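# Move the ceramic mug into the sink

## Task

Get the mug into the sink without breaking it: it is ceramic, so dropping it more than a few centimetres or striking it hard counts as failure. The utility cart is not fixed and may roll. Once the mug is in the sink, release it and move the robot away from it. The robot must stay upright and level at the end; a fall or lasting tilt means failure.

## Robot and tools

Robot: a Rainbow Robotics RB-Y1. It has a wheeled base (two drive wheels plus two rear casters), a folding torso (the lower part, the leg, bends at ankle, knee and hip), a head, and two arms with parallel grippers. The base measures 0.66 m by 0.58 m, and its front edge sits 0.10 m in front of the drive axle. When bent, the leg can reach past that front edge. The base cannot slide sideways.

Frames: the base frame has its origin on the floor halfway between the drive wheels, with x forward, y to the left and z up. The chest, left_hand and right_hand reports use this frame. The chest point lies on the spine 0.08 m under the shoulders; its x axis is the chest's facing direction. A hand point is midway between its finger pads; the fingers extend along the hand's -z and close along its x. Reported hand positions can be off, especially at full reach. Odometry is the base frame as it was when the scene began; base_odometry only counts wheel rotation, so wheel slip looks like travel. Heading grows to the left, from -3.142 to 3.142.

Tool execute_actions: argument actions is a list containing either one action or nothing (empty just returns state and images). Optional cameras is a list drawn from head_camera, left_wrist_camera, right_wrist_camera, all; omitted, null or ["all"] gives every camera, [] gives none. The result carries the robot state and one image per requested camera, in the order given on the pictures line. An action may contain:
- base: exactly one of {"translate_m": d}, a relative drive straight ahead (positive) or back, in metres, -3 to 3; or {"rotate_rad": d}, a relative turn in place, radians, positive counter-clockwise seen from above, -3.2 to 3.2. A move that would need more than 8.667 s at top speed is rejected.
- joints: a single dictionary for the whole robot, keyed by joint name, each value an absolute target (radians, or metres for grippers). Torso: torso_squat_rad 0 to 1.2 (bigger lowers a level chest), torso_shift_rad -0.3 to 0.6 (positive pushes hips forward), torso_pitch_rad -0.2 to 1.4 (positive leans forward), torso_yaw_rad -1.5 to 1.5 (positive turns left). Per arm (left_/right_ prefix): shoulder_pitch_rad -2.356 to 2.356 (0 hanging, negative raises forward/up/inward); shoulder_roll_rad left 0 to 3.141, right -3.141 to 0 (away from 0 lifts the arm outward); shoulder_yaw_rad -2.094 to 2.094 (positive swings a bent forearm left, both arms); elbow_rad -2.617 to 0.01 (0 straight, negative bends forward); forearm_roll_rad -3.141 to 3.141; wrist_pitch_rad -1.57 to 1.919 (negative tips hand forward); hand_roll_rad -2.705 to 2.705 (rolls positive counter-clockwise from above for a hanging arm, both arms); gripper_m 0 to 0.1, the gap between pads. Head: head_pan_rad -0.523 to 0.523 (positive left, relative to chest), head_tilt_rad -0.35 to 1.57 (positive looks down). Joints count as reached within ±0.02 (grippers ±0.004).
- speeds: caps for this action only, translate_m 0.05 to 0.4 m/s, rotate_rad 0.1 to 1.509 rad/s (defaults are the top values).
- min_time_s: 0.1 to 8, the shortest duration for every arm and head motion in the action.
All parts of an action start at once. No action runs beyond 15 s. Unknown keys or out-of-range numbers make the whole call rejected with no motion. Joints or base left out may still be driving toward an earlier target. Top speeds: arms 1 rad/s (wrist-end joints 1.5), head 1.5, squat and pitch 0.3, shift 0.15, torso yaw 0.6, grippers 0.1 m/s.

Torso combinations must also hold: squat + shift <= 1.52; squat - shift + pitch <= 1.57; shift + 0.5 pitch - 0.4 squat <= 0.7; shift + 0.3 pitch - 0.5 squat <= 0.39. Violations leave commanded torso joints short, marked off_target.

Tool wait: seconds from 0 to 10; sends nothing new and returns state and images. Tool zoom_image: camera plus region [x0, y0, x1, y1] in pixels of that camera's latest full image, top-left origin, at most 504 by 504. Tool finished_scene: scene is the current scene number; it ends the scene for good once the last command has been held, and reports success. The goal must already be met and stable.

Reading results: base_status and joint_status tell how each motion ended. done (for the base, wheels turned the commanded amount, even if slipping); off_target (resting short, may still push); limit_stop_at_<name> (a built-in limit stopped it); limit_stop_at_own_body (a guard halted an arm or torso before hitting the robot itself; move them apart); contact_stop (arm or torso met strong resistance, or a load too heavy); time_out (took over 1.5x expected time +1 s, torso 2.5x, max 14 s); stopped_with_arm (torso halted because an arm hit). A contact_stop, time_out or stopped_with_arm halts the whole group (torso group, each arm group) and they hold where they stopped. Recover by backing off in a separate action: arm first, then torso. If both hands hold one object and the torso contact-stops immediately with nothing in the way, resend all arm joints at their current joint_positions, then the torso command. "joint command not followed" with a cause line means an arm's targets were withheld by a self- or arm-to-arm collision check; the gripper still acts, and held-back targets may be retried later. on_its_own lists things not commanded this call; "held at" is the target, not the position. A reported stop cancels the remaining calls of that reply.

Gripping: command an opening at least 0.005 m narrower than the object; off_target is then expected. Each arm carries up to 3 kg; heavy loads far forward can tip the robot.

Avoid: dropping or knocking the mug; the base does not stop on collisions and may keep pushing furniture (the cart can roll); the leg hitting furniture can shove the robot back unseen in odometry; arms striking or pressing each other (grippers included) can end the run; joint torque reaching load limits (shoulders 65.1, elbow 33.4, wrist-end joints 23.2 N m) freezes everything for 10 s. Holding loads heats motors: MOTOR HOT appears at 65 °C, and at 80 °C an OVER-TEMPERATURE FAULT brakes that arm and halts the call (limit_stop_at_motor_heat); resend targets afterwards. The robot keeps holding its last command while you think, and a base move is measured from the last reported state.

Each tool is called after "Request:" as name(argument=value, ...) on one line, values as JSON.

## Session

Request:
execute_actions(actions=[])

Scene clock: 0.00 s.
base_odometry: x=+0.000 y=+0.000 heading=+0.000 (m, m, rad; odometry frame)
base_status: not commanded
joint_positions: torso_squat_rad=+0.350 torso_shift_rad=+0.001 torso_pitch_rad=+0.001 torso_yaw_rad=-0.001 left_shoulder_pitch_rad=-0.018 left_shoulder_roll_rad=+0.001 left_shoulder_yaw_rad=+0.058 left_elbow_rad=-0.269 left_forearm_roll_rad=+0.032 left_wrist_pitch_rad=+0.032 left_hand_roll_rad=+0.011 left_gripper_m=+0.100 right_shoulder_pitch_rad=+0.043 right_shoulder_roll_rad=+0.002 right_shoulder_yaw_rad=+0.047 right_elbow_rad=-0.162 right_forearm_roll_rad=-0.009 right_wrist_pitch_rad=-0.051 right_hand_roll_rad=+0.020 right_gripper_m=+0.101 head_pan_rad=+0.001 head_tilt_rad=+0.400
joint_status: not commanded
chest: x=-0.2271 y=-0.0004 z=+1.2476 quat_wxyz=(+1.000, +0.000, +0.001, +0.000) (m; base frame)
left_hand: x=-0.0917 y=+0.2260 z=+0.5745 quat_wxyz=(+0.991, +0.000, -0.126, +0.047) (m; base frame)
right_hand: x=-0.1685 y=-0.2156 z=+0.5655 quat_wxyz=(+0.996, +0.003, -0.085, +0.021) (m; base frame)
pictures: head_camera, left_wrist_camera, right_wrist_camera
Images, in order (width x height): head_camera 896x504, left_wrist_camera 644x364, right_wrist_camera 644x364.

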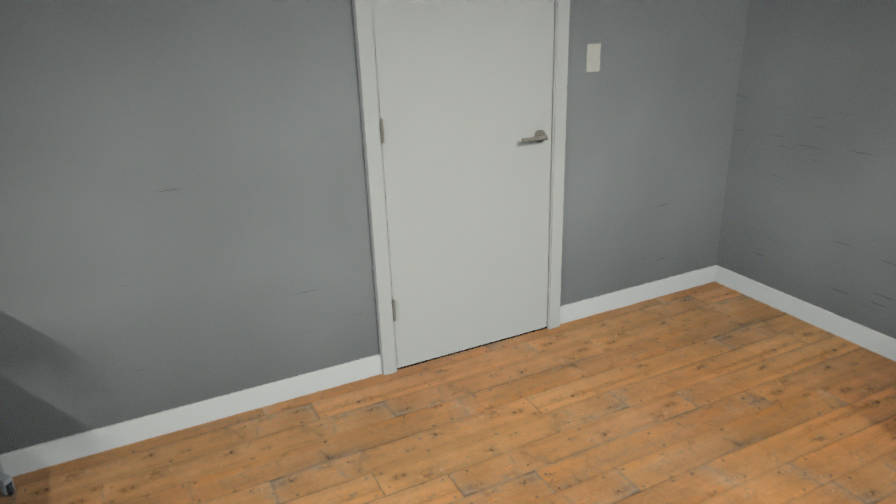

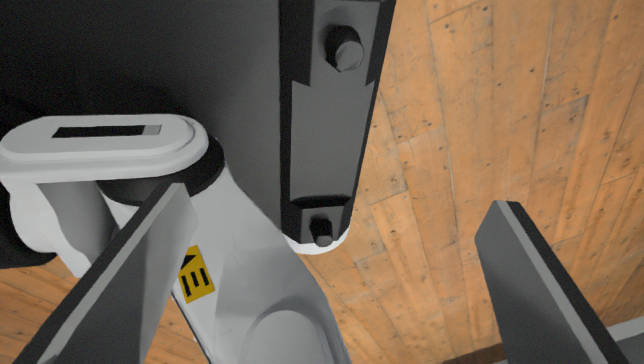

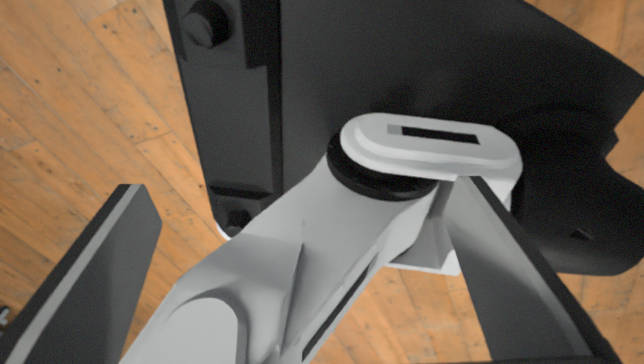

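Request:
execute_actions(actions=[{"joints":{"head_pan_rad":0.52,"torso_yaw_rad":0.7,"head_tilt_rad":0.5}}], cameras=["head_camera"])

Scene clock: 5.90 s.
base_odometry: x=+0.000 y=+0.000 heading=+0.000 (m, m, rad; odometry frame)
base_status: not commanded
joint_positions: torso_squat_rad=+0.350 torso_shift_rad=+0.001 torso_pitch_rad=+0.001 torso_yaw_rad=+0.700 left_shoulder_pitch_rad=-0.018 left_shoulder_roll_rad=+0.001 left_shoulder_yaw_rad=+0.058 left_elbow_rad=-0.269 left_forearm_roll_rad=+0.032 left_wrist_pitch_rad=+0.032 left_hand_roll_rad=+0.011 left_gripper_m=+0.100 right_shoulder_pitch_rad=+0.043 right_shoulder_roll_rad=+0.002 right_shoulder_yaw_rad=+0.047 right_elbow_rad=-0.162 right_forearm_roll_rad=-0.009 right_wrist_pitch_rad=-0.051 right_hand_roll_rad=+0.020 right_gripper_m=+0.101 head_pan_rad=+0.520 head_tilt_rad=+0.500
joint_status: all done
chest: x=-0.2271 y=-0.0004 z=+1.2476 quat_wxyz=(+0.939, +0.000, +0.001, +0.343) (m; base frame)
left_hand: x=-0.2698 y=+0.2605 z=+0.5748 quat_wxyz=(+0.915, +0.044, -0.118, +0.384) (m; base frame)
right_hand: x=-0.0438 y=-0.1266 z=+0.5653 quat_wxyz=(+0.928, +0.032, -0.079, +0.362) (m; base frame)
pictures: head_camera
Images, in order (width x height): head_camera 896x504.

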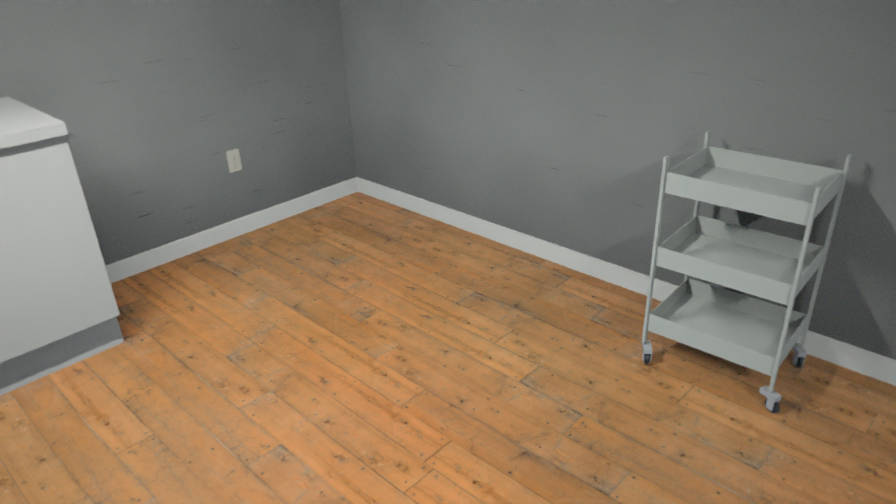

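Request:
zoom_image(camera="head_camera", region=[630, 120, 870, 330])

Request:
execute_actions(actions=[{"base":{"rotate_rad":1.6},"joints":{"head_pan_rad":0.52,"torso_yaw_rad":0.2,"head_tilt_rad":0.4}}], cameras=["head_camera"])

Region (630, 120, 870, 330) of head_camera's 896x504 image, scaled by 2.100, with more detail than that image has; it fills the top 441 rows of this view, and the rest is white.

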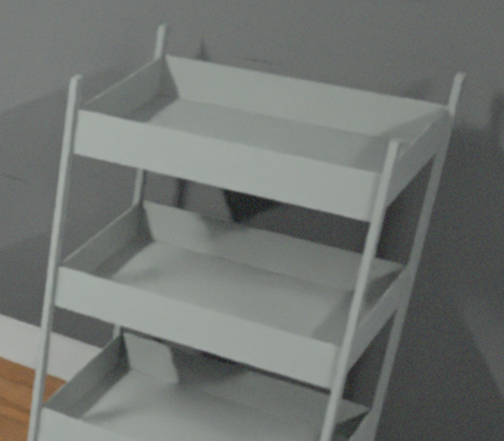

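Scene clock: 13.00 s.
base_odometry: x=+0.000 y=+0.000 heading=+1.600 (m, m, rad; odometry frame)
base_status: done
joint_positions: torso_squat_rad=+0.350 torso_shift_rad=+0.001 torso_pitch_rad=+0.001 torso_yaw_rad=+0.200 left_shoulder_pitch_rad=-0.018 left_shoulder_roll_rad=+0.001 left_shoulder_yaw_rad=+0.058 left_elbow_rad=-0.269 left_forearm_roll_rad=+0.032 left_wrist_pitch_rad=+0.032 left_hand_roll_rad=+0.011 left_gripper_m=+0.100 right_shoulder_pitch_rad=+0.043 right_shoulder_roll_rad=+0.002 right_shoulder_yaw_rad=+0.047 right_elbow_rad=-0.162 right_forearm_roll_rad=-0.009 right_wrist_pitch_rad=-0.051 right_hand_roll_rad=+0.020 right_gripper_m=+0.101 head_pan_rad=+0.520 head_tilt_rad=+0.400
joint_status: all done
chest: x=-0.2271 y=-0.0004 z=+1.2476 quat_wxyz=(+0.995, +0.000, +0.001, +0.100) (m; base frame)
left_hand: x=-0.1395 y=+0.2486 z=+0.5746 quat_wxyz=(+0.981, +0.013, -0.125, +0.146) (m; base frame)
right_hand: x=-0.1270 y=-0.1995 z=+0.5654 quat_wxyz=(+0.989, +0.011, -0.085, +0.121) (m; base frame)
pictures: head_camera
Images, in order (width x height): head_camera 896x504.

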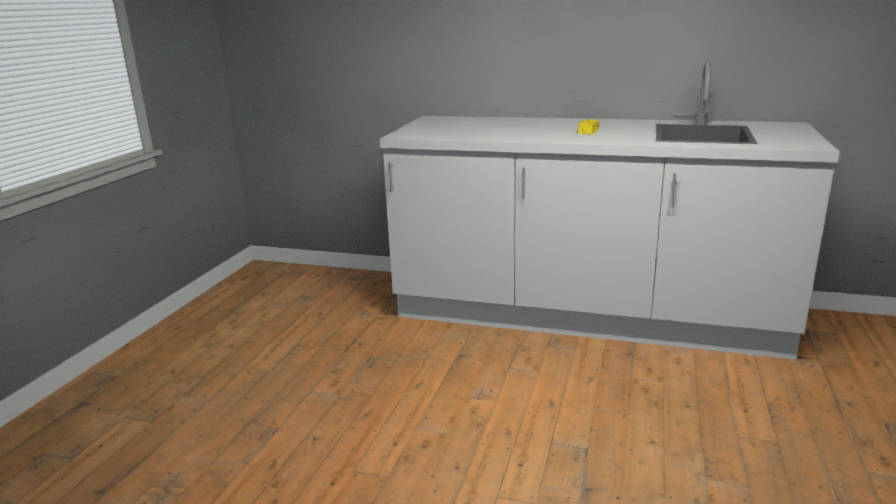

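Request:
execute_actions(actions=[{"base":{"rotate_rad":1.4},"joints":{"head_pan_rad":0.52,"torso_yaw_rad":0.2,"head_tilt_rad":0.45}}], cameras=["head_camera"])

Scene clock: 19.67 s.
base_odometry: x=+0.000 y=+0.000 heading=+2.999 (m, m, rad; odometry frame)
base_status: done
joint_positions: torso_squat_rad=+0.350 torso_shift_rad=+0.001 torso_pitch_rad=+0.001 torso_yaw_rad=+0.200 left_shoulder_pitch_rad=-0.018 left_shoulder_roll_rad=+0.001 left_shoulder_yaw_rad=+0.058 left_elbow_rad=-0.269 left_forearm_roll_rad=+0.032 left_wrist_pitch_rad=+0.032 left_hand_roll_rad=+0.011 left_gripper_m=+0.100 right_shoulder_pitch_rad=+0.043 right_shoulder_roll_rad=+0.002 right_shoulder_yaw_rad=+0.047 right_elbow_rad=-0.162 right_forearm_roll_rad=-0.009 right_wrist_pitch_rad=-0.051 right_hand_roll_rad=+0.020 right_gripper_m=+0.101 head_pan_rad=+0.520 head_tilt_rad=+0.450
joint_status: all done
chest: x=-0.2271 y=-0.0004 z=+1.2476 quat_wxyz=(+0.995, +0.000, +0.001, +0.100) (m; base frame)
left_hand: x=-0.1395 y=+0.2486 z=+0.5746 quat_wxyz=(+0.981, +0.013, -0.125, +0.146) (m; base frame)
right_hand: x=-0.1270 y=-0.1995 z=+0.5654 quat_wxyz=(+0.989, +0.011, -0.085, +0.121) (m; base frame)
pictures: head_camera
Images, in order (width x height): head_camera 896x504.

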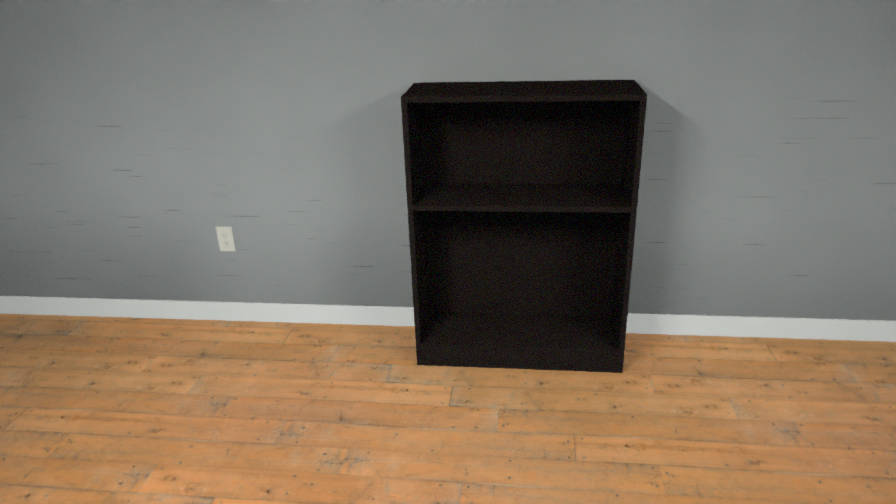

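Request:
execute_actions(actions=[{"base":{"rotate_rad":0.7},"joints":{"head_pan_rad":0.52,"torso_yaw_rad":0.9,"head_tilt_rad":0.5}}], cameras=["head_camera"])

Scene clock: 25.47 s.
base_odometry: x=+0.000 y=+0.000 heading=-2.585 (m, m, rad; odometry frame)
base_status: done
joint_positions: torso_squat_rad=+0.350 torso_shift_rad=+0.001 torso_pitch_rad=+0.001 torso_yaw_rad=+0.771 left_shoulder_pitch_rad=-0.018 left_shoulder_roll_rad=+0.001 left_shoulder_yaw_rad=+0.058 left_elbow_rad=-0.269 left_forearm_roll_rad=+0.032 left_wrist_pitch_rad=+0.032 left_hand_roll_rad=+0.011 left_gripper_m=+0.100 right_shoulder_pitch_rad=+0.043 right_shoulder_roll_rad=+0.002 right_shoulder_yaw_rad=+0.047 right_elbow_rad=-0.162 right_forearm_roll_rad=-0.009 right_wrist_pitch_rad=-0.051 right_hand_roll_rad=+0.020 right_gripper_m=+0.101 head_pan_rad=+0.520 head_tilt_rad=+0.500
joint_status: torso_yaw_rad limit_stop_at_own_body (moved +0.571 of +0.700); the others done
on_its_own: torso_yaw_rad is held at +0.771, not at your +0.900, since a limit_stop_at_own_body
chest: x=-0.2271 y=-0.0005 z=+1.2476 quat_wxyz=(+0.927, +0.000, +0.001, +0.376) (m; base frame)
left_hand: x=-0.2885 y=+0.2567 z=+0.5747 quat_wxyz=(+0.901, +0.048, -0.117, +0.416) (m; base frame)
right_hand: x=-0.0352 y=-0.1131 z=+0.5653 quat_wxyz=(+0.915, +0.035, -0.078, +0.395) (m; base frame)
pictures: head_camera
Images, in order (width x height): head_camera 896x504.

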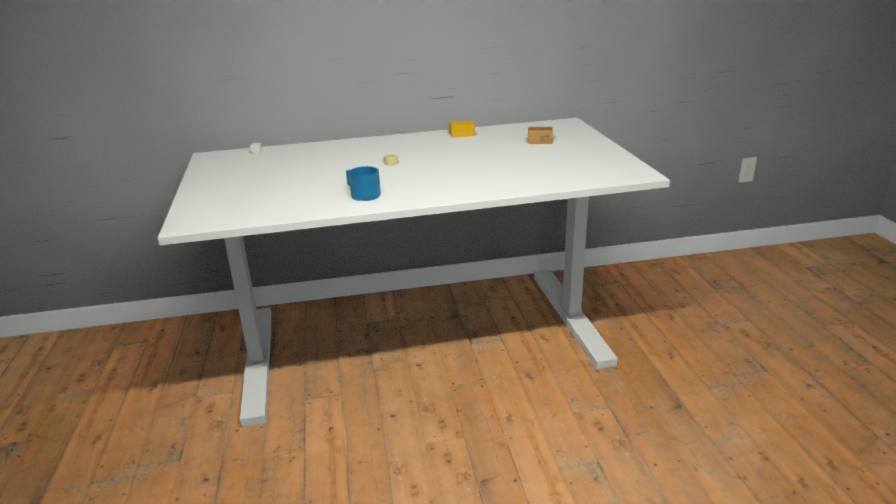

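Request:
execute_actions(actions=[{"base":{"rotate_rad":1.405},"joints":{"head_pan_rad":0.1,"torso_yaw_rad":0,"head_tilt_rad":0.7}}], cameras=[])

Request:
execute_actions(actions=[{"base":{"translate_m":0.9}}], cameras=["head_camera"])

Scene clock: 79.27 s.
base_odometry: x=+0.000 y=+0.000 heading=-1.180 (m, m, rad; odometry frame)
base_status: done
joint_positions: torso_squat_rad=+0.350 torso_shift_rad=+0.001 torso_pitch_rad=+0.001 torso_yaw_rad=+0.000 left_shoulder_pitch_rad=-0.018 left_shoulder_roll_rad=+0.001 left_shoulder_yaw_rad=+0.058 left_elbow_rad=-0.269 left_forearm_roll_rad=+0.032 left_wrist_pitch_rad=+0.032 left_hand_roll_rad=+0.011 left_gripper_m=+0.100 right_shoulder_pitch_rad=+0.043 right_shoulder_roll_rad=+0.002 right_shoulder_yaw_rad=+0.047 right_elbow_rad=-0.162 right_forearm_roll_rad=-0.009 right_wrist_pitch_rad=-0.051 right_hand_roll_rad=+0.020 right_gripper_m=+0.101 head_pan_rad=+0.100 head_tilt_rad=+0.700
joint_status: all done
chest: x=-0.2271 y=-0.0005 z=+1.2476 quat_wxyz=(+1.000, +0.000, +0.001, +0.000) (m; base frame)
left_hand: x=-0.0919 y=+0.2261 z=+0.5745 quat_wxyz=(+0.991, +0.000, -0.126, +0.047) (m; base frame)
right_hand: x=-0.1686 y=-0.2156 z=+0.5655 quat_wxyz=(+0.996, +0.003, -0.085, +0.022) (m; base frame)
pictures: none
No camera images: the call's "cameras" was empty. Leave "cameras" out to get every camera's image.

Scene clock: 82.97 s.
base_odometry: x=+0.343 y=-0.832 heading=-1.179 (m, m, rad; odometry frame)
base_status: done
joint_positions: torso_squat_rad=+0.350 torso_shift_rad=+0.001 torso_pitch_rad=+0.001 torso_yaw_rad=+0.000 left_shoulder_pitch_rad=-0.018 left_shoulder_roll_rad=+0.001 left_shoulder_yaw_rad=+0.058 left_elbow_rad=-0.269 left_forearm_roll_rad=+0.032 left_wrist_pitch_rad=+0.032 left_hand_roll_rad=+0.011 left_gripper_m=+0.100 right_shoulder_pitch_rad=+0.043 right_shoulder_roll_rad=+0.002 right_shoulder_yaw_rad=+0.047 right_elbow_rad=-0.162 right_forearm_roll_rad=-0.009 right_wrist_pitch_rad=-0.051 right_hand_roll_rad=+0.020 right_gripper_m=+0.101 head_pan_rad=+0.100 head_tilt_rad=+0.700
joint_status: not commanded
chest: x=-0.2270 y=-0.0005 z=+1.2476 quat_wxyz=(+1.000, +0.000, +0.001, +0.000) (m; base frame)
left_hand: x=-0.0919 y=+0.2261 z=+0.5745 quat_wxyz=(+0.991, +0.000, -0.126, +0.047) (m; base frame)
right_hand: x=-0.1684 y=-0.2156 z=+0.5655 quat_wxyz=(+0.996, +0.003, -0.085, +0.022) (m; base frame)
pictures: head_camera
Images, in order (width x height): head_camera 896x504.

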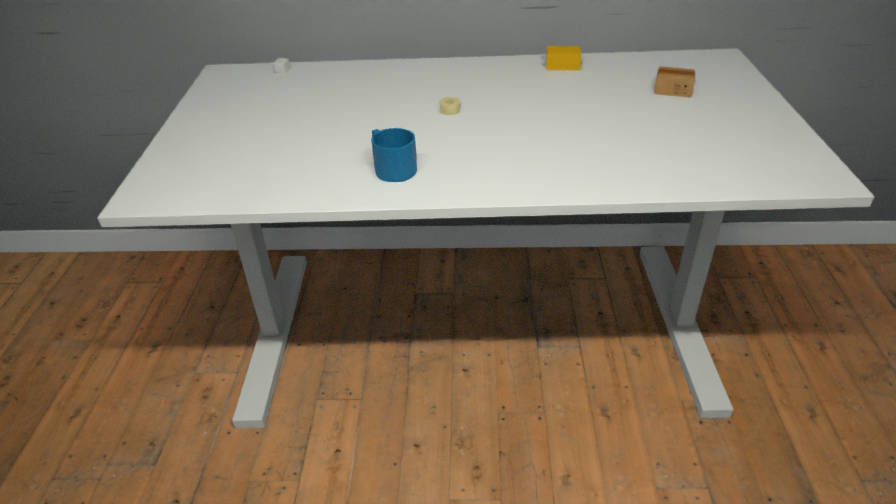

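Request:
execute_actions(actions=[{"base":{"translate_m":0.55},"speeds":{"translate_m":0.3},"joints":{"torso_pitch_rad":0.35,"left_shoulder_pitch_rad":-0.774,"left_shoulder_roll_rad":0.0945,"left_shoulder_yaw_rad":0.2414,"left_elbow_rad":-1.479,"left_forearm_roll_rad":0,"left_wrist_pitch_rad":1.872,"left_hand_roll_rad":0,"head_tilt_rad":0.5,"head_pan_rad":0.2,"right_shoulder_pitch_rad":-0.3}}], cameras=["head_camera","left_wrist_camera"])

Scene clock: 126.53 s.
base_odometry: x=+0.553 y=-1.340 heading=-1.179 (m, m, rad; odometry frame)
base_status: done
joint_positions: torso_squat_rad=+0.350 torso_shift_rad=+0.001 torso_pitch_rad=+0.350 torso_yaw_rad=+0.000 left_shoulder_pitch_rad=-0.774 left_shoulder_roll_rad=+0.094 left_shoulder_yaw_rad=+0.241 left_elbow_rad=-1.479 left_forearm_roll_rad=+0.000 left_wrist_pitch_rad=+1.872 left_hand_roll_rad=+0.000 left_gripper_m=+0.100 right_shoulder_pitch_rad=-0.300 right_shoulder_roll_rad=+0.002 right_shoulder_yaw_rad=+0.047 right_elbow_rad=-0.162 right_forearm_roll_rad=-0.009 right_wrist_pitch_rad=-0.051 right_hand_roll_rad=+0.020 right_gripper_m=+0.101 head_pan_rad=+0.200 head_tilt_rad=+0.500
joint_status: all done
chest: x=-0.1214 y=-0.0004 z=+1.2288 quat_wxyz=(+0.985, +0.000, +0.174, +0.000) (m; base frame)
left_hand: x=+0.2942 y=+0.2195 z=+0.8768 quat_wxyz=(+1.000, +0.000, +0.000, +0.000) (m; base frame)
right_hand: x=-0.0568 y=-0.1945 z=+0.5409 quat_wxyz=(+0.994, +0.018, -0.073, +0.078) (m; base frame)
pictures: head_camera, left_wrist_camera
Images, in order (width x height): head_camera 896x504, left_wrist_camera 644x364.

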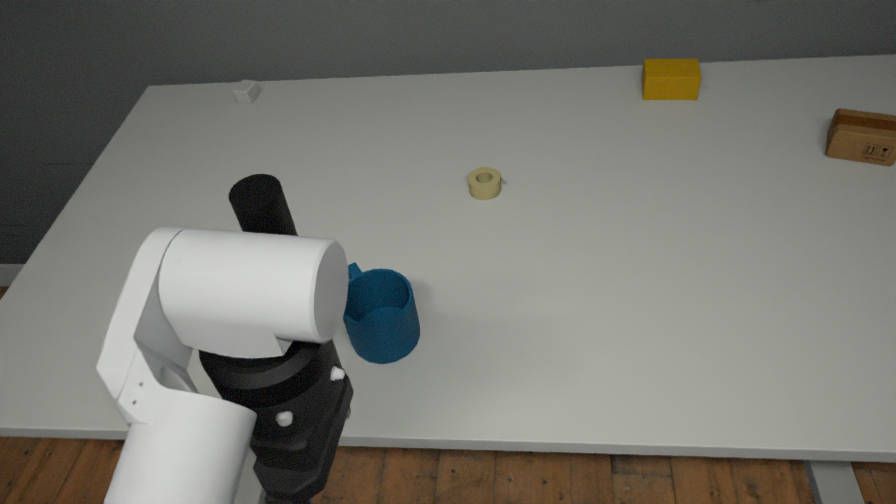

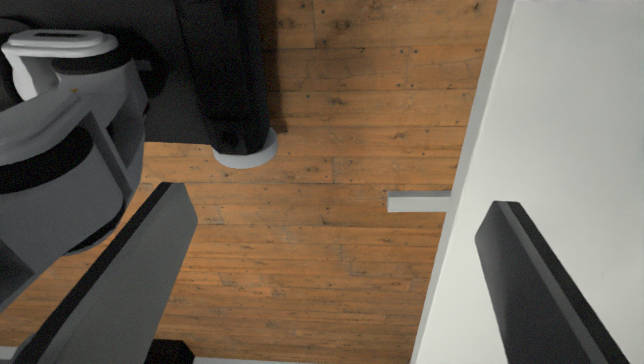

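Request:
execute_actions(actions=[{"base":{"translate_m":0.25},"joints":{"torso_squat_rad":0.15,"head_tilt_rad":0.75,"head_pan_rad":0.2}}], cameras=["head_camera","left_wrist_camera"])

Scene clock: 142.83 s.
base_odometry: x=+0.649 y=-1.571 heading=-1.178 (m, m, rad; odometry frame)
base_status: done
joint_positions: torso_squat_rad=+0.150 torso_shift_rad=+0.001 torso_pitch_rad=+0.350 torso_yaw_rad=+0.000 left_shoulder_pitch_rad=-0.774 left_shoulder_roll_rad=+0.094 left_shoulder_yaw_rad=+0.241 left_elbow_rad=-1.479 left_forearm_roll_rad=+0.000 left_wrist_pitch_rad=+1.872 left_hand_roll_rad=+0.000 left_gripper_m=+0.100 right_shoulder_pitch_rad=-0.300 right_shoulder_roll_rad=+0.002 right_shoulder_yaw_rad=+0.047 right_elbow_rad=-0.162 right_forearm_roll_rad=-0.009 right_wrist_pitch_rad=-0.051 right_hand_roll_rad=+0.020 right_gripper_m=+0.101 head_pan_rad=+0.200 head_tilt_rad=+0.750
joint_status: all done
chest: x=-0.1213 y=-0.0005 z=+1.2633 quat_wxyz=(+0.985, +0.000, +0.174, +0.000) (m; base frame)
left_hand: x=+0.2942 y=+0.2195 z=+0.9112 quat_wxyz=(+1.000, +0.000, +0.000, +0.000) (m; base frame)
right_hand: x=-0.0569 y=-0.1945 z=+0.5754 quat_wxyz=(+0.994, +0.018, -0.072, +0.078) (m; base frame)
pictures: head_camera, left_wrist_camera
Images, in order (width x height): head_camera 896x504, left_wrist_camera 644x364.

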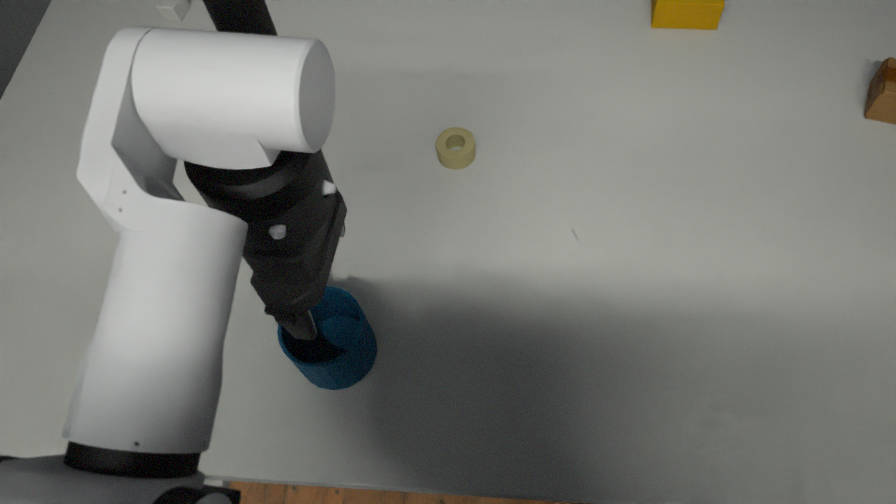

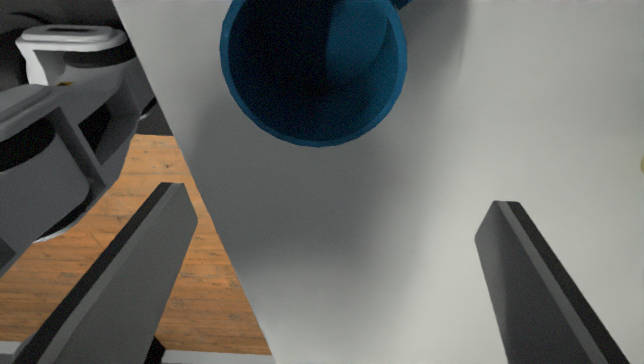

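Request:
execute_actions(actions=[{"base":{"rotate_rad":0.1},"joints":{"left_hand_roll_rad":-1.0}}], cameras=["head_camera","left_wrist_camera"])

Scene clock: 159.27 s.
base_odometry: x=+0.649 y=-1.572 heading=-1.079 (m, m, rad; odometry frame)
base_status: done
joint_positions: torso_squat_rad=+0.150 torso_shift_rad=+0.001 torso_pitch_rad=+0.350 torso_yaw_rad=+0.000 left_shoulder_pitch_rad=-0.774 left_shoulder_roll_rad=+0.094 left_shoulder_yaw_rad=+0.241 left_elbow_rad=-1.479 left_forearm_roll_rad=+0.000 left_wrist_pitch_rad=+1.872 left_hand_roll_rad=-1.000 left_gripper_m=+0.100 right_shoulder_pitch_rad=-0.300 right_shoulder_roll_rad=+0.002 right_shoulder_yaw_rad=+0.047 right_elbow_rad=-0.162 right_forearm_roll_rad=-0.009 right_wrist_pitch_rad=-0.051 right_hand_roll_rad=+0.020 right_gripper_m=+0.101 head_pan_rad=+0.200 head_tilt_rad=+0.750
joint_status: all done
chest: x=-0.1213 y=-0.0005 z=+1.2633 quat_wxyz=(+0.985, +0.000, +0.174, +0.000) (m; base frame)
left_hand: x=+0.2942 y=+0.2195 z=+0.9112 quat_wxyz=(+0.878, +0.000, +0.000, -0.479) (m; base frame)
right_hand: x=-0.0569 y=-0.1945 z=+0.5754 quat_wxyz=(+0.994, +0.018, -0.072, +0.078) (m; base frame)
pictures: head_camera, left_wrist_camera
Images, in order (width x height): head_camera 896x504, left_wrist_camera 644x364.

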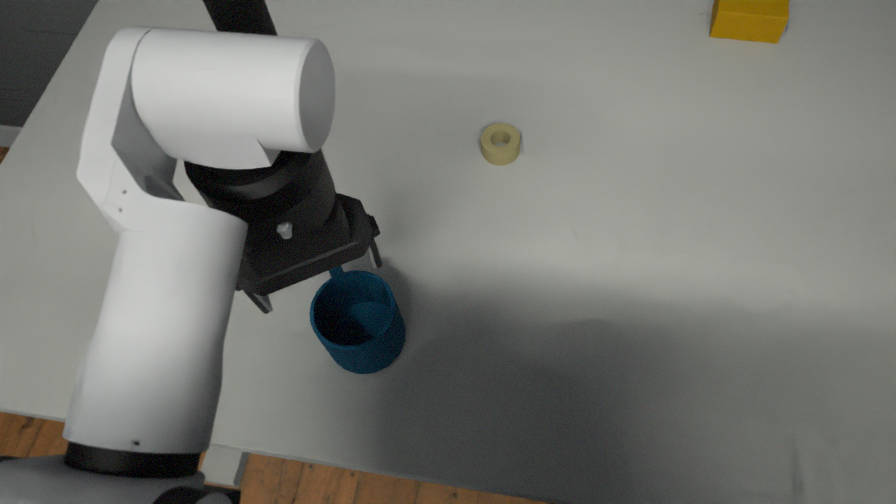

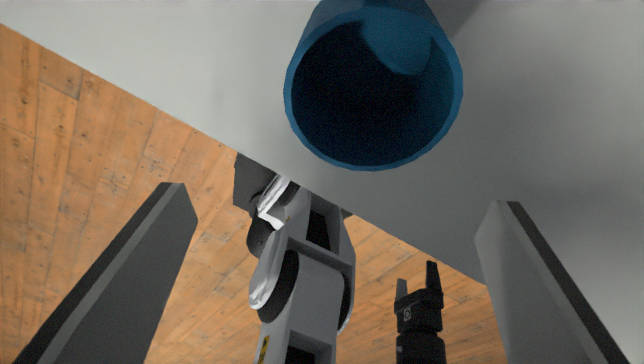

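Request:
execute_actions(actions=[{"base":{"rotate_rad":-0.045},"joints":{"torso_squat_rad":0.35}}], cameras=["head_camera","left_wrist_camera"])

Scene clock: 169.67 s.
base_odometry: x=+0.649 y=-1.572 heading=-1.123 (m, m, rad; odometry frame)
base_status: done
joint_positions: torso_squat_rad=+0.350 torso_shift_rad=+0.001 torso_pitch_rad=+0.350 torso_yaw_rad=+0.000 left_shoulder_pitch_rad=-0.774 left_shoulder_roll_rad=+0.094 left_shoulder_yaw_rad=+0.241 left_elbow_rad=-1.479 left_forearm_roll_rad=+0.000 left_wrist_pitch_rad=+1.872 left_hand_roll_rad=-1.000 left_gripper_m=+0.100 right_shoulder_pitch_rad=-0.300 right_shoulder_roll_rad=+0.002 right_shoulder_yaw_rad=+0.047 right_elbow_rad=-0.162 right_forearm_roll_rad=-0.009 right_wrist_pitch_rad=-0.051 right_hand_roll_rad=+0.020 right_gripper_m=+0.101 head_pan_rad=+0.200 head_tilt_rad=+0.750
joint_status: all done
chest: x=-0.1215 y=-0.0004 z=+1.2287 quat_wxyz=(+0.985, +0.000, +0.174, +0.000) (m; base frame)
left_hand: x=+0.2941 y=+0.2196 z=+0.8768 quat_wxyz=(+0.878, +0.000, +0.000, -0.479) (m; base frame)
right_hand: x=-0.0568 y=-0.1945 z=+0.5409 quat_wxyz=(+0.994, +0.018, -0.073, +0.078) (m; base frame)
pictures: head_camera, left_wrist_camera
Images, in order (width x height): head_camera 896x504, left_wrist_camera 644x364.

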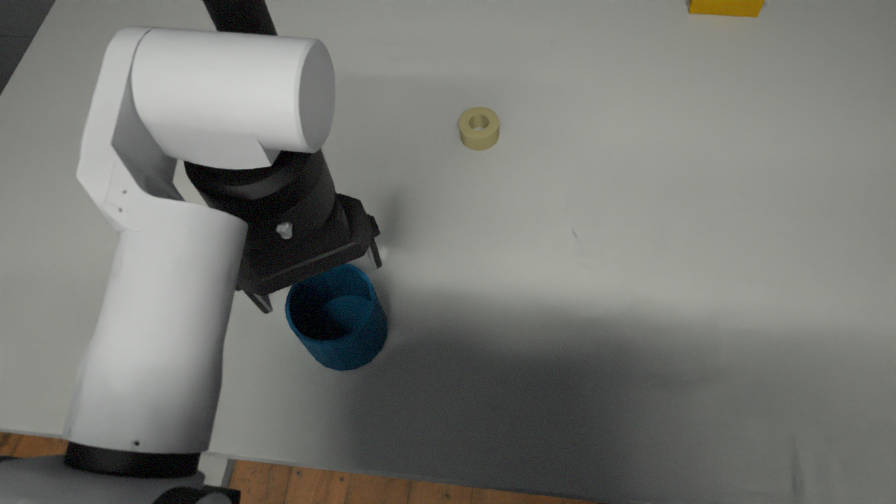

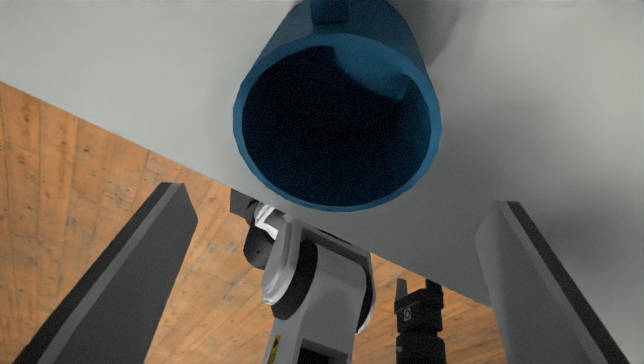

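Request:
execute_actions(actions=[{"joints":{"torso_squat_rad":0.48}}], cameras=["head_camera","left_wrist_camera"])

Scene clock: 176.13 s.
base_odometry: x=+0.649 y=-1.572 heading=-1.123 (m, m, rad; odometry frame)
base_status: not commanded
joint_positions: torso_squat_rad=+0.480 torso_shift_rad=+0.001 torso_pitch_rad=+0.350 torso_yaw_rad=+0.000 left_shoulder_pitch_rad=-0.774 left_shoulder_roll_rad=+0.094 left_shoulder_yaw_rad=+0.241 left_elbow_rad=-1.479 left_forearm_roll_rad=+0.000 left_wrist_pitch_rad=+1.872 left_hand_roll_rad=-1.000 left_gripper_m=+0.100 right_shoulder_pitch_rad=-0.300 right_shoulder_roll_rad=+0.002 right_shoulder_yaw_rad=+0.047 right_elbow_rad=-0.162 right_forearm_roll_rad=-0.009 right_wrist_pitch_rad=-0.051 right_hand_roll_rad=+0.020 right_gripper_m=+0.101 head_pan_rad=+0.200 head_tilt_rad=+0.750
joint_status: all done
chest: x=-0.1215 y=-0.0004 z=+1.1921 quat_wxyz=(+0.985, +0.000, +0.174, +0.000) (m; base frame)
left_hand: x=+0.2941 y=+0.2196 z=+0.8401 quat_wxyz=(+0.878, +0.000, +0.000, -0.479) (m; base frame)
right_hand: x=-0.0568 y=-0.1944 z=+0.5042 quat_wxyz=(+0.994, +0.018, -0.073, +0.078) (m; base frame)
pictures: head_camera, left_wrist_camera
Images, in order (width x height): head_camera 896x504, left_wrist_camera 644x364.

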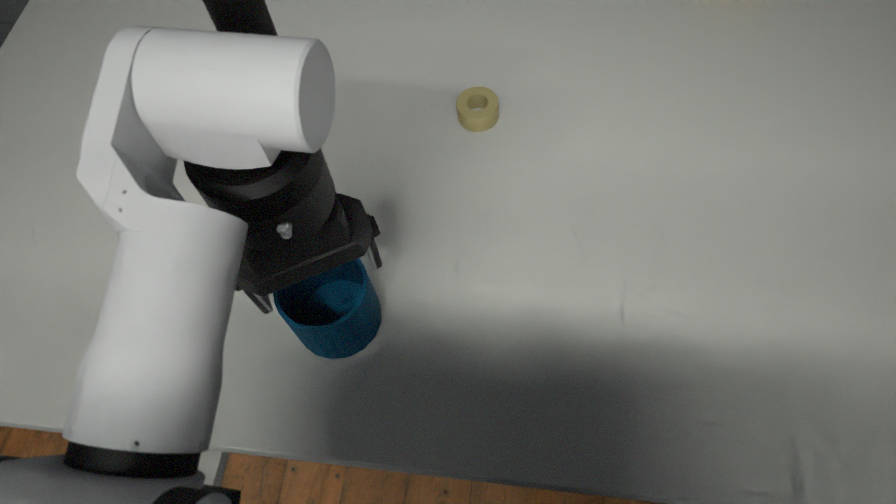

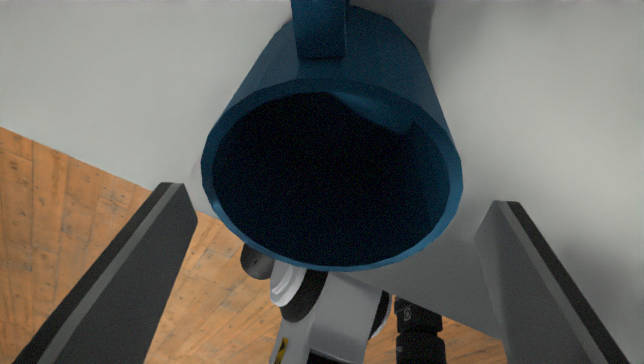

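Request:
execute_actions(actions=[{"joints":{"torso_squat_rad":0.54}}], cameras=["head_camera","left_wrist_camera"])

Scene clock: 181.10 s.
base_odometry: x=+0.649 y=-1.572 heading=-1.123 (m, m, rad; odometry frame)
base_status: not commanded
joint_positions: torso_squat_rad=+0.540 torso_shift_rad=+0.001 torso_pitch_rad=+0.350 torso_yaw_rad=+0.000 left_shoulder_pitch_rad=-0.774 left_shoulder_roll_rad=+0.094 left_shoulder_yaw_rad=+0.241 left_elbow_rad=-1.479 left_forearm_roll_rad=+0.000 left_wrist_pitch_rad=+1.872 left_hand_roll_rad=-1.000 left_gripper_m=+0.100 right_shoulder_pitch_rad=-0.300 right_shoulder_roll_rad=+0.002 right_shoulder_yaw_rad=+0.047 right_elbow_rad=-0.162 right_forearm_roll_rad=-0.009 right_wrist_pitch_rad=-0.051 right_hand_roll_rad=+0.020 right_gripper_m=+0.101 head_pan_rad=+0.200 head_tilt_rad=+0.750
joint_status: all done
chest: x=-0.1215 y=-0.0004 z=+1.1716 quat_wxyz=(+0.985, +0.000, +0.174, +0.000) (m; base frame)
left_hand: x=+0.2941 y=+0.2196 z=+0.8196 quat_wxyz=(+0.878, +0.000, +0.000, -0.479) (m; base frame)
right_hand: x=-0.0568 y=-0.1944 z=+0.4837 quat_wxyz=(+0.994, +0.018, -0.073, +0.078) (m; base frame)
pictures: head_camera, left_wrist_camera
Images, in order (width x height): head_camera 896x504, left_wrist_camera 644x364.

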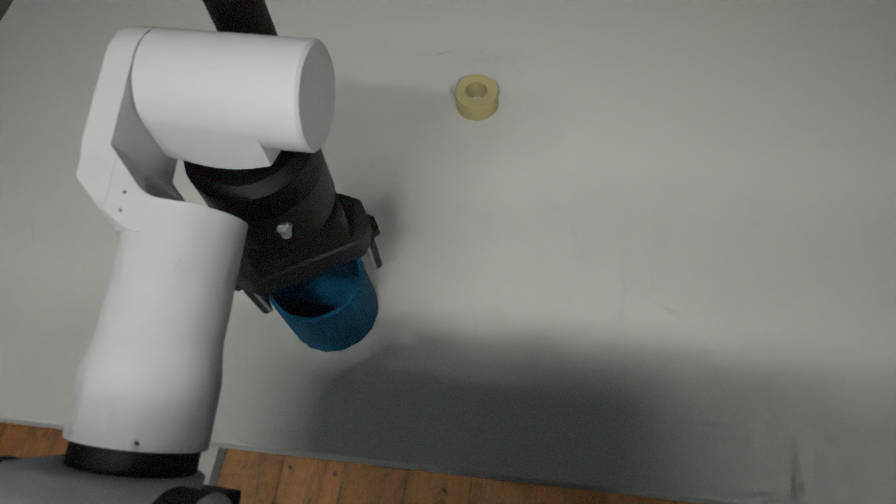

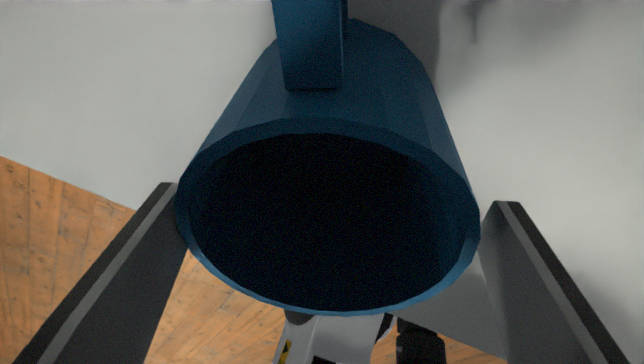

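Request:
execute_actions(actions=[{"joints":{"torso_squat_rad":0.61}}], cameras=["head_camera","left_wrist_camera"])

Scene clock: 187.20 s.
base_odometry: x=+0.649 y=-1.572 heading=-1.123 (m, m, rad; odometry frame)
base_status: not commanded
joint_positions: torso_squat_rad=+0.610 torso_shift_rad=+0.001 torso_pitch_rad=+0.350 torso_yaw_rad=+0.000 left_shoulder_pitch_rad=-0.774 left_shoulder_roll_rad=+0.094 left_shoulder_yaw_rad=+0.241 left_elbow_rad=-1.479 left_forearm_roll_rad=+0.000 left_wrist_pitch_rad=+1.872 left_hand_roll_rad=-1.000 left_gripper_m=+0.100 right_shoulder_pitch_rad=-0.300 right_shoulder_roll_rad=+0.002 right_shoulder_yaw_rad=+0.047 right_elbow_rad=-0.162 right_forearm_roll_rad=-0.009 right_wrist_pitch_rad=-0.051 right_hand_roll_rad=+0.020 right_gripper_m=+0.101 head_pan_rad=+0.200 head_tilt_rad=+0.750
joint_status: all done
chest: x=-0.1215 y=-0.0004 z=+1.1449 quat_wxyz=(+0.985, +0.000, +0.174, +0.000) (m; base frame)
left_hand: x=+0.2940 y=+0.2196 z=+0.7930 quat_wxyz=(+0.878, +0.000, +0.000, -0.479) (m; base frame)
right_hand: x=-0.0569 y=-0.1944 z=+0.4571 quat_wxyz=(+0.994, +0.018, -0.073, +0.078) (m; base frame)
pictures: head_camera, left_wrist_camera
Images, in order (width x height): head_camera 896x504, left_wrist_camera 644x364.

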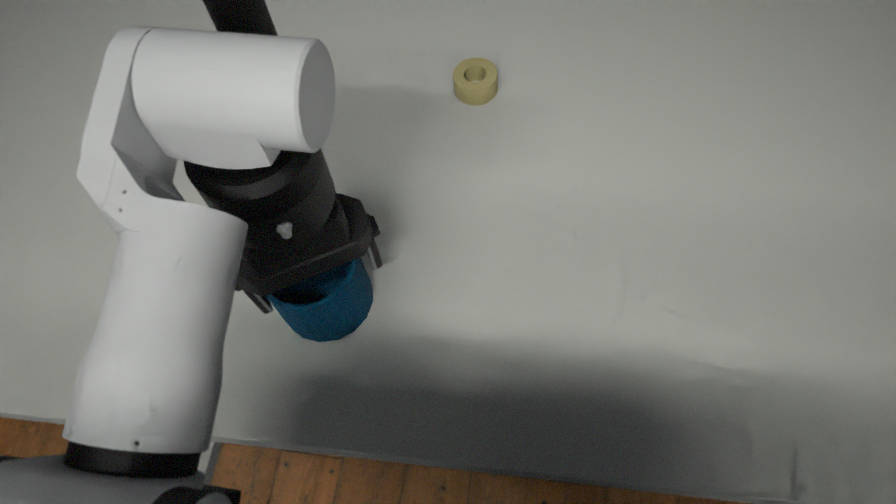

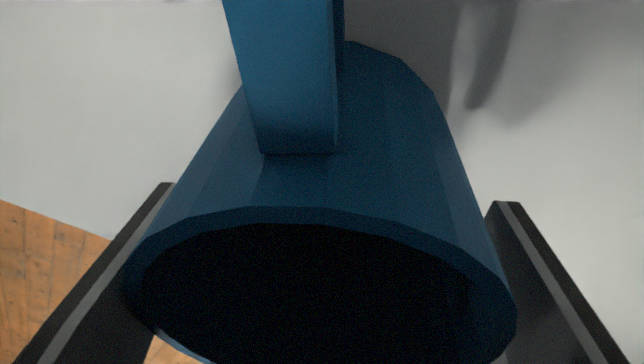

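Request:
execute_actions(actions=[{"joints":{"left_gripper_m":0.07}}], cameras=["head_camera","left_wrist_camera"])

Scene clock: 190.37 s.
base_odometry: x=+0.649 y=-1.572 heading=-1.123 (m, m, rad; odometry frame)
base_status: not commanded
joint_positions: torso_squat_rad=+0.610 torso_shift_rad=+0.001 torso_pitch_rad=+0.350 torso_yaw_rad=+0.000 left_shoulder_pitch_rad=-0.774 left_shoulder_roll_rad=+0.094 left_shoulder_yaw_rad=+0.241 left_elbow_rad=-1.479 left_forearm_roll_rad=+0.000 left_wrist_pitch_rad=+1.872 left_hand_roll_rad=-1.000 left_gripper_m=+0.091 right_shoulder_pitch_rad=-0.300 right_shoulder_roll_rad=+0.002 right_shoulder_yaw_rad=+0.047 right_elbow_rad=-0.162 right_forearm_roll_rad=-0.009 right_wrist_pitch_rad=-0.051 right_hand_roll_rad=+0.020 right_gripper_m=+0.101 head_pan_rad=+0.200 head_tilt_rad=+0.750
joint_status: left_gripper_m off_target (ended at +0.091, target +0.070)
chest: x=-0.1215 y=-0.0004 z=+1.1449 quat_wxyz=(+0.985, +0.000, +0.174, +0.000) (m; base frame)
left_hand: x=+0.2940 y=+0.2196 z=+0.7930 quat_wxyz=(+0.878, +0.000, +0.000, -0.479) (m; base frame)
right_hand: x=-0.0569 y=-0.1944 z=+0.4571 quat_wxyz=(+0.994, +0.018, -0.073, +0.078) (m; base frame)
pictures: head_camera, left_wrist_camera
Images, in order (width x height): head_camera 896x504, left_wrist_camera 644x364.

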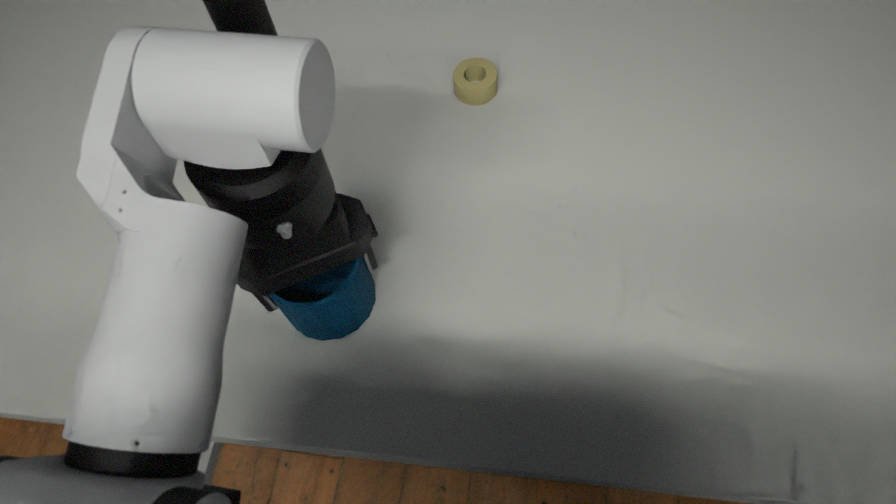

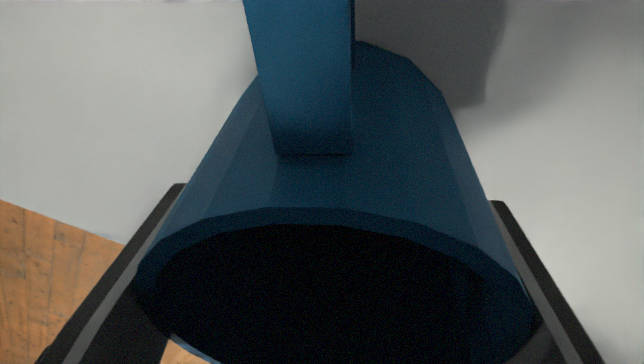

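Request:
execute_actions(actions=[{"joints":{"torso_squat_rad":0.3}}], cameras=["left_wrist_camera"])

Request:
execute_actions(actions=[{"base":{"translate_m":-0.6},"joints":{"torso_squat_rad":0.0,"head_tilt_rad":0.2,"head_pan_rad":0.0}}], cameras=["left_wrist_camera"])

Scene clock: 211.03 s.
base_odometry: x=+0.649 y=-1.572 heading=-1.123 (m, m, rad; odometry frame)
base_status: not commanded
joint_positions: torso_squat_rad=+0.300 torso_shift_rad=+0.001 torso_pitch_rad=+0.350 torso_yaw_rad=+0.000 left_shoulder_pitch_rad=-0.774 left_shoulder_roll_rad=+0.094 left_shoulder_yaw_rad=+0.241 left_elbow_rad=-1.479 left_forearm_roll_rad=+0.000 left_wrist_pitch_rad=+1.872 left_hand_roll_rad=-1.000 left_gripper_m=+0.091 right_shoulder_pitch_rad=-0.300 right_shoulder_roll_rad=+0.002 right_shoulder_yaw_rad=+0.047 right_elbow_rad=-0.162 right_forearm_roll_rad=-0.009 right_wrist_pitch_rad=-0.051 right_hand_roll_rad=+0.020 right_gripper_m=+0.101 head_pan_rad=+0.200 head_tilt_rad=+0.750
joint_status: all done
chest: x=-0.1213 y=-0.0004 z=+1.2399 quat_wxyz=(+0.985, +0.000, +0.174, +0.000) (m; base frame)
left_hand: x=+0.2941 y=+0.2196 z=+0.8877 quat_wxyz=(+0.878, +0.000, +0.000, -0.479) (m; base frame)
right_hand: x=-0.0569 y=-0.1945 z=+0.5520 quat_wxyz=(+0.994, +0.018, -0.072, +0.078) (m; base frame)
pictures: left_wrist_camera
Images, in order (width x height): left_wrist_camera 644x364.

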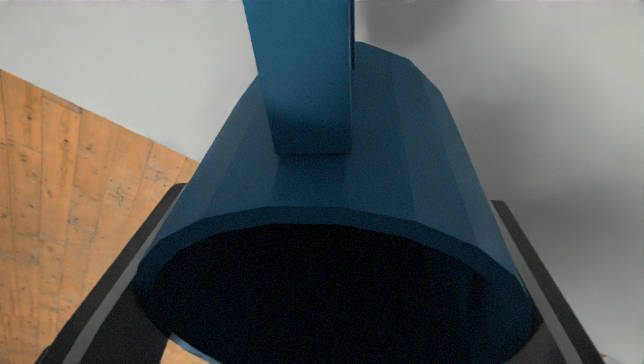

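Scene clock: 214.53 s.
base_odometry: x=+0.389 y=-1.031 heading=-1.122 (m, m, rad; odometry frame)
base_status: done
joint_positions: torso_squat_rad=+0.000 torso_shift_rad=+0.001 torso_pitch_rad=+0.350 torso_yaw_rad=+0.000 left_shoulder_pitch_rad=-0.774 left_shoulder_roll_rad=+0.094 left_shoulder_yaw_rad=+0.241 left_elbow_rad=-1.479 left_forearm_roll_rad=+0.000 left_wrist_pitch_rad=+1.872 left_hand_roll_rad=-1.000 left_gripper_m=+0.091 right_shoulder_pitch_rad=-0.300 right_shoulder_roll_rad=+0.002 right_shoulder_yaw_rad=+0.047 right_elbow_rad=-0.162 right_forearm_roll_rad=-0.009 right_wrist_pitch_rad=-0.051 right_hand_roll_rad=+0.020 right_gripper_m=+0.101 head_pan_rad=+0.000 head_tilt_rad=+0.200
joint_status: all done
chest: x=-0.1213 y=-0.0005 z=+1.2712 quat_wxyz=(+0.985, +0.000, +0.174, +0.000) (m; base frame)
left_hand: x=+0.2940 y=+0.2196 z=+0.9190 quat_wxyz=(+0.878, +0.000, +0.000, -0.479) (m; base frame)
right_hand: x=-0.0570 y=-0.1945 z=+0.5833 quat_wxyz=(+0.994, +0.018, -0.072, +0.078) (m; base frame)
pictures: left_wrist_camera
Images, in order (width x height): left_wrist_camera 644x364.

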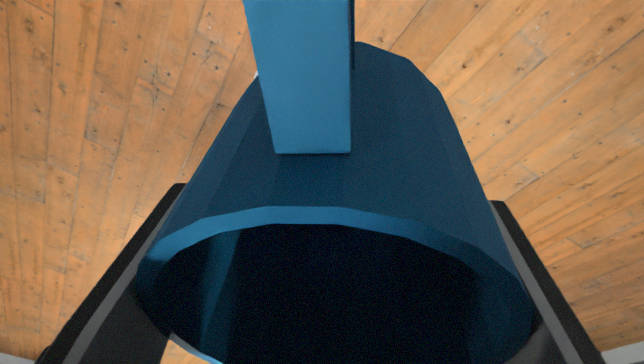

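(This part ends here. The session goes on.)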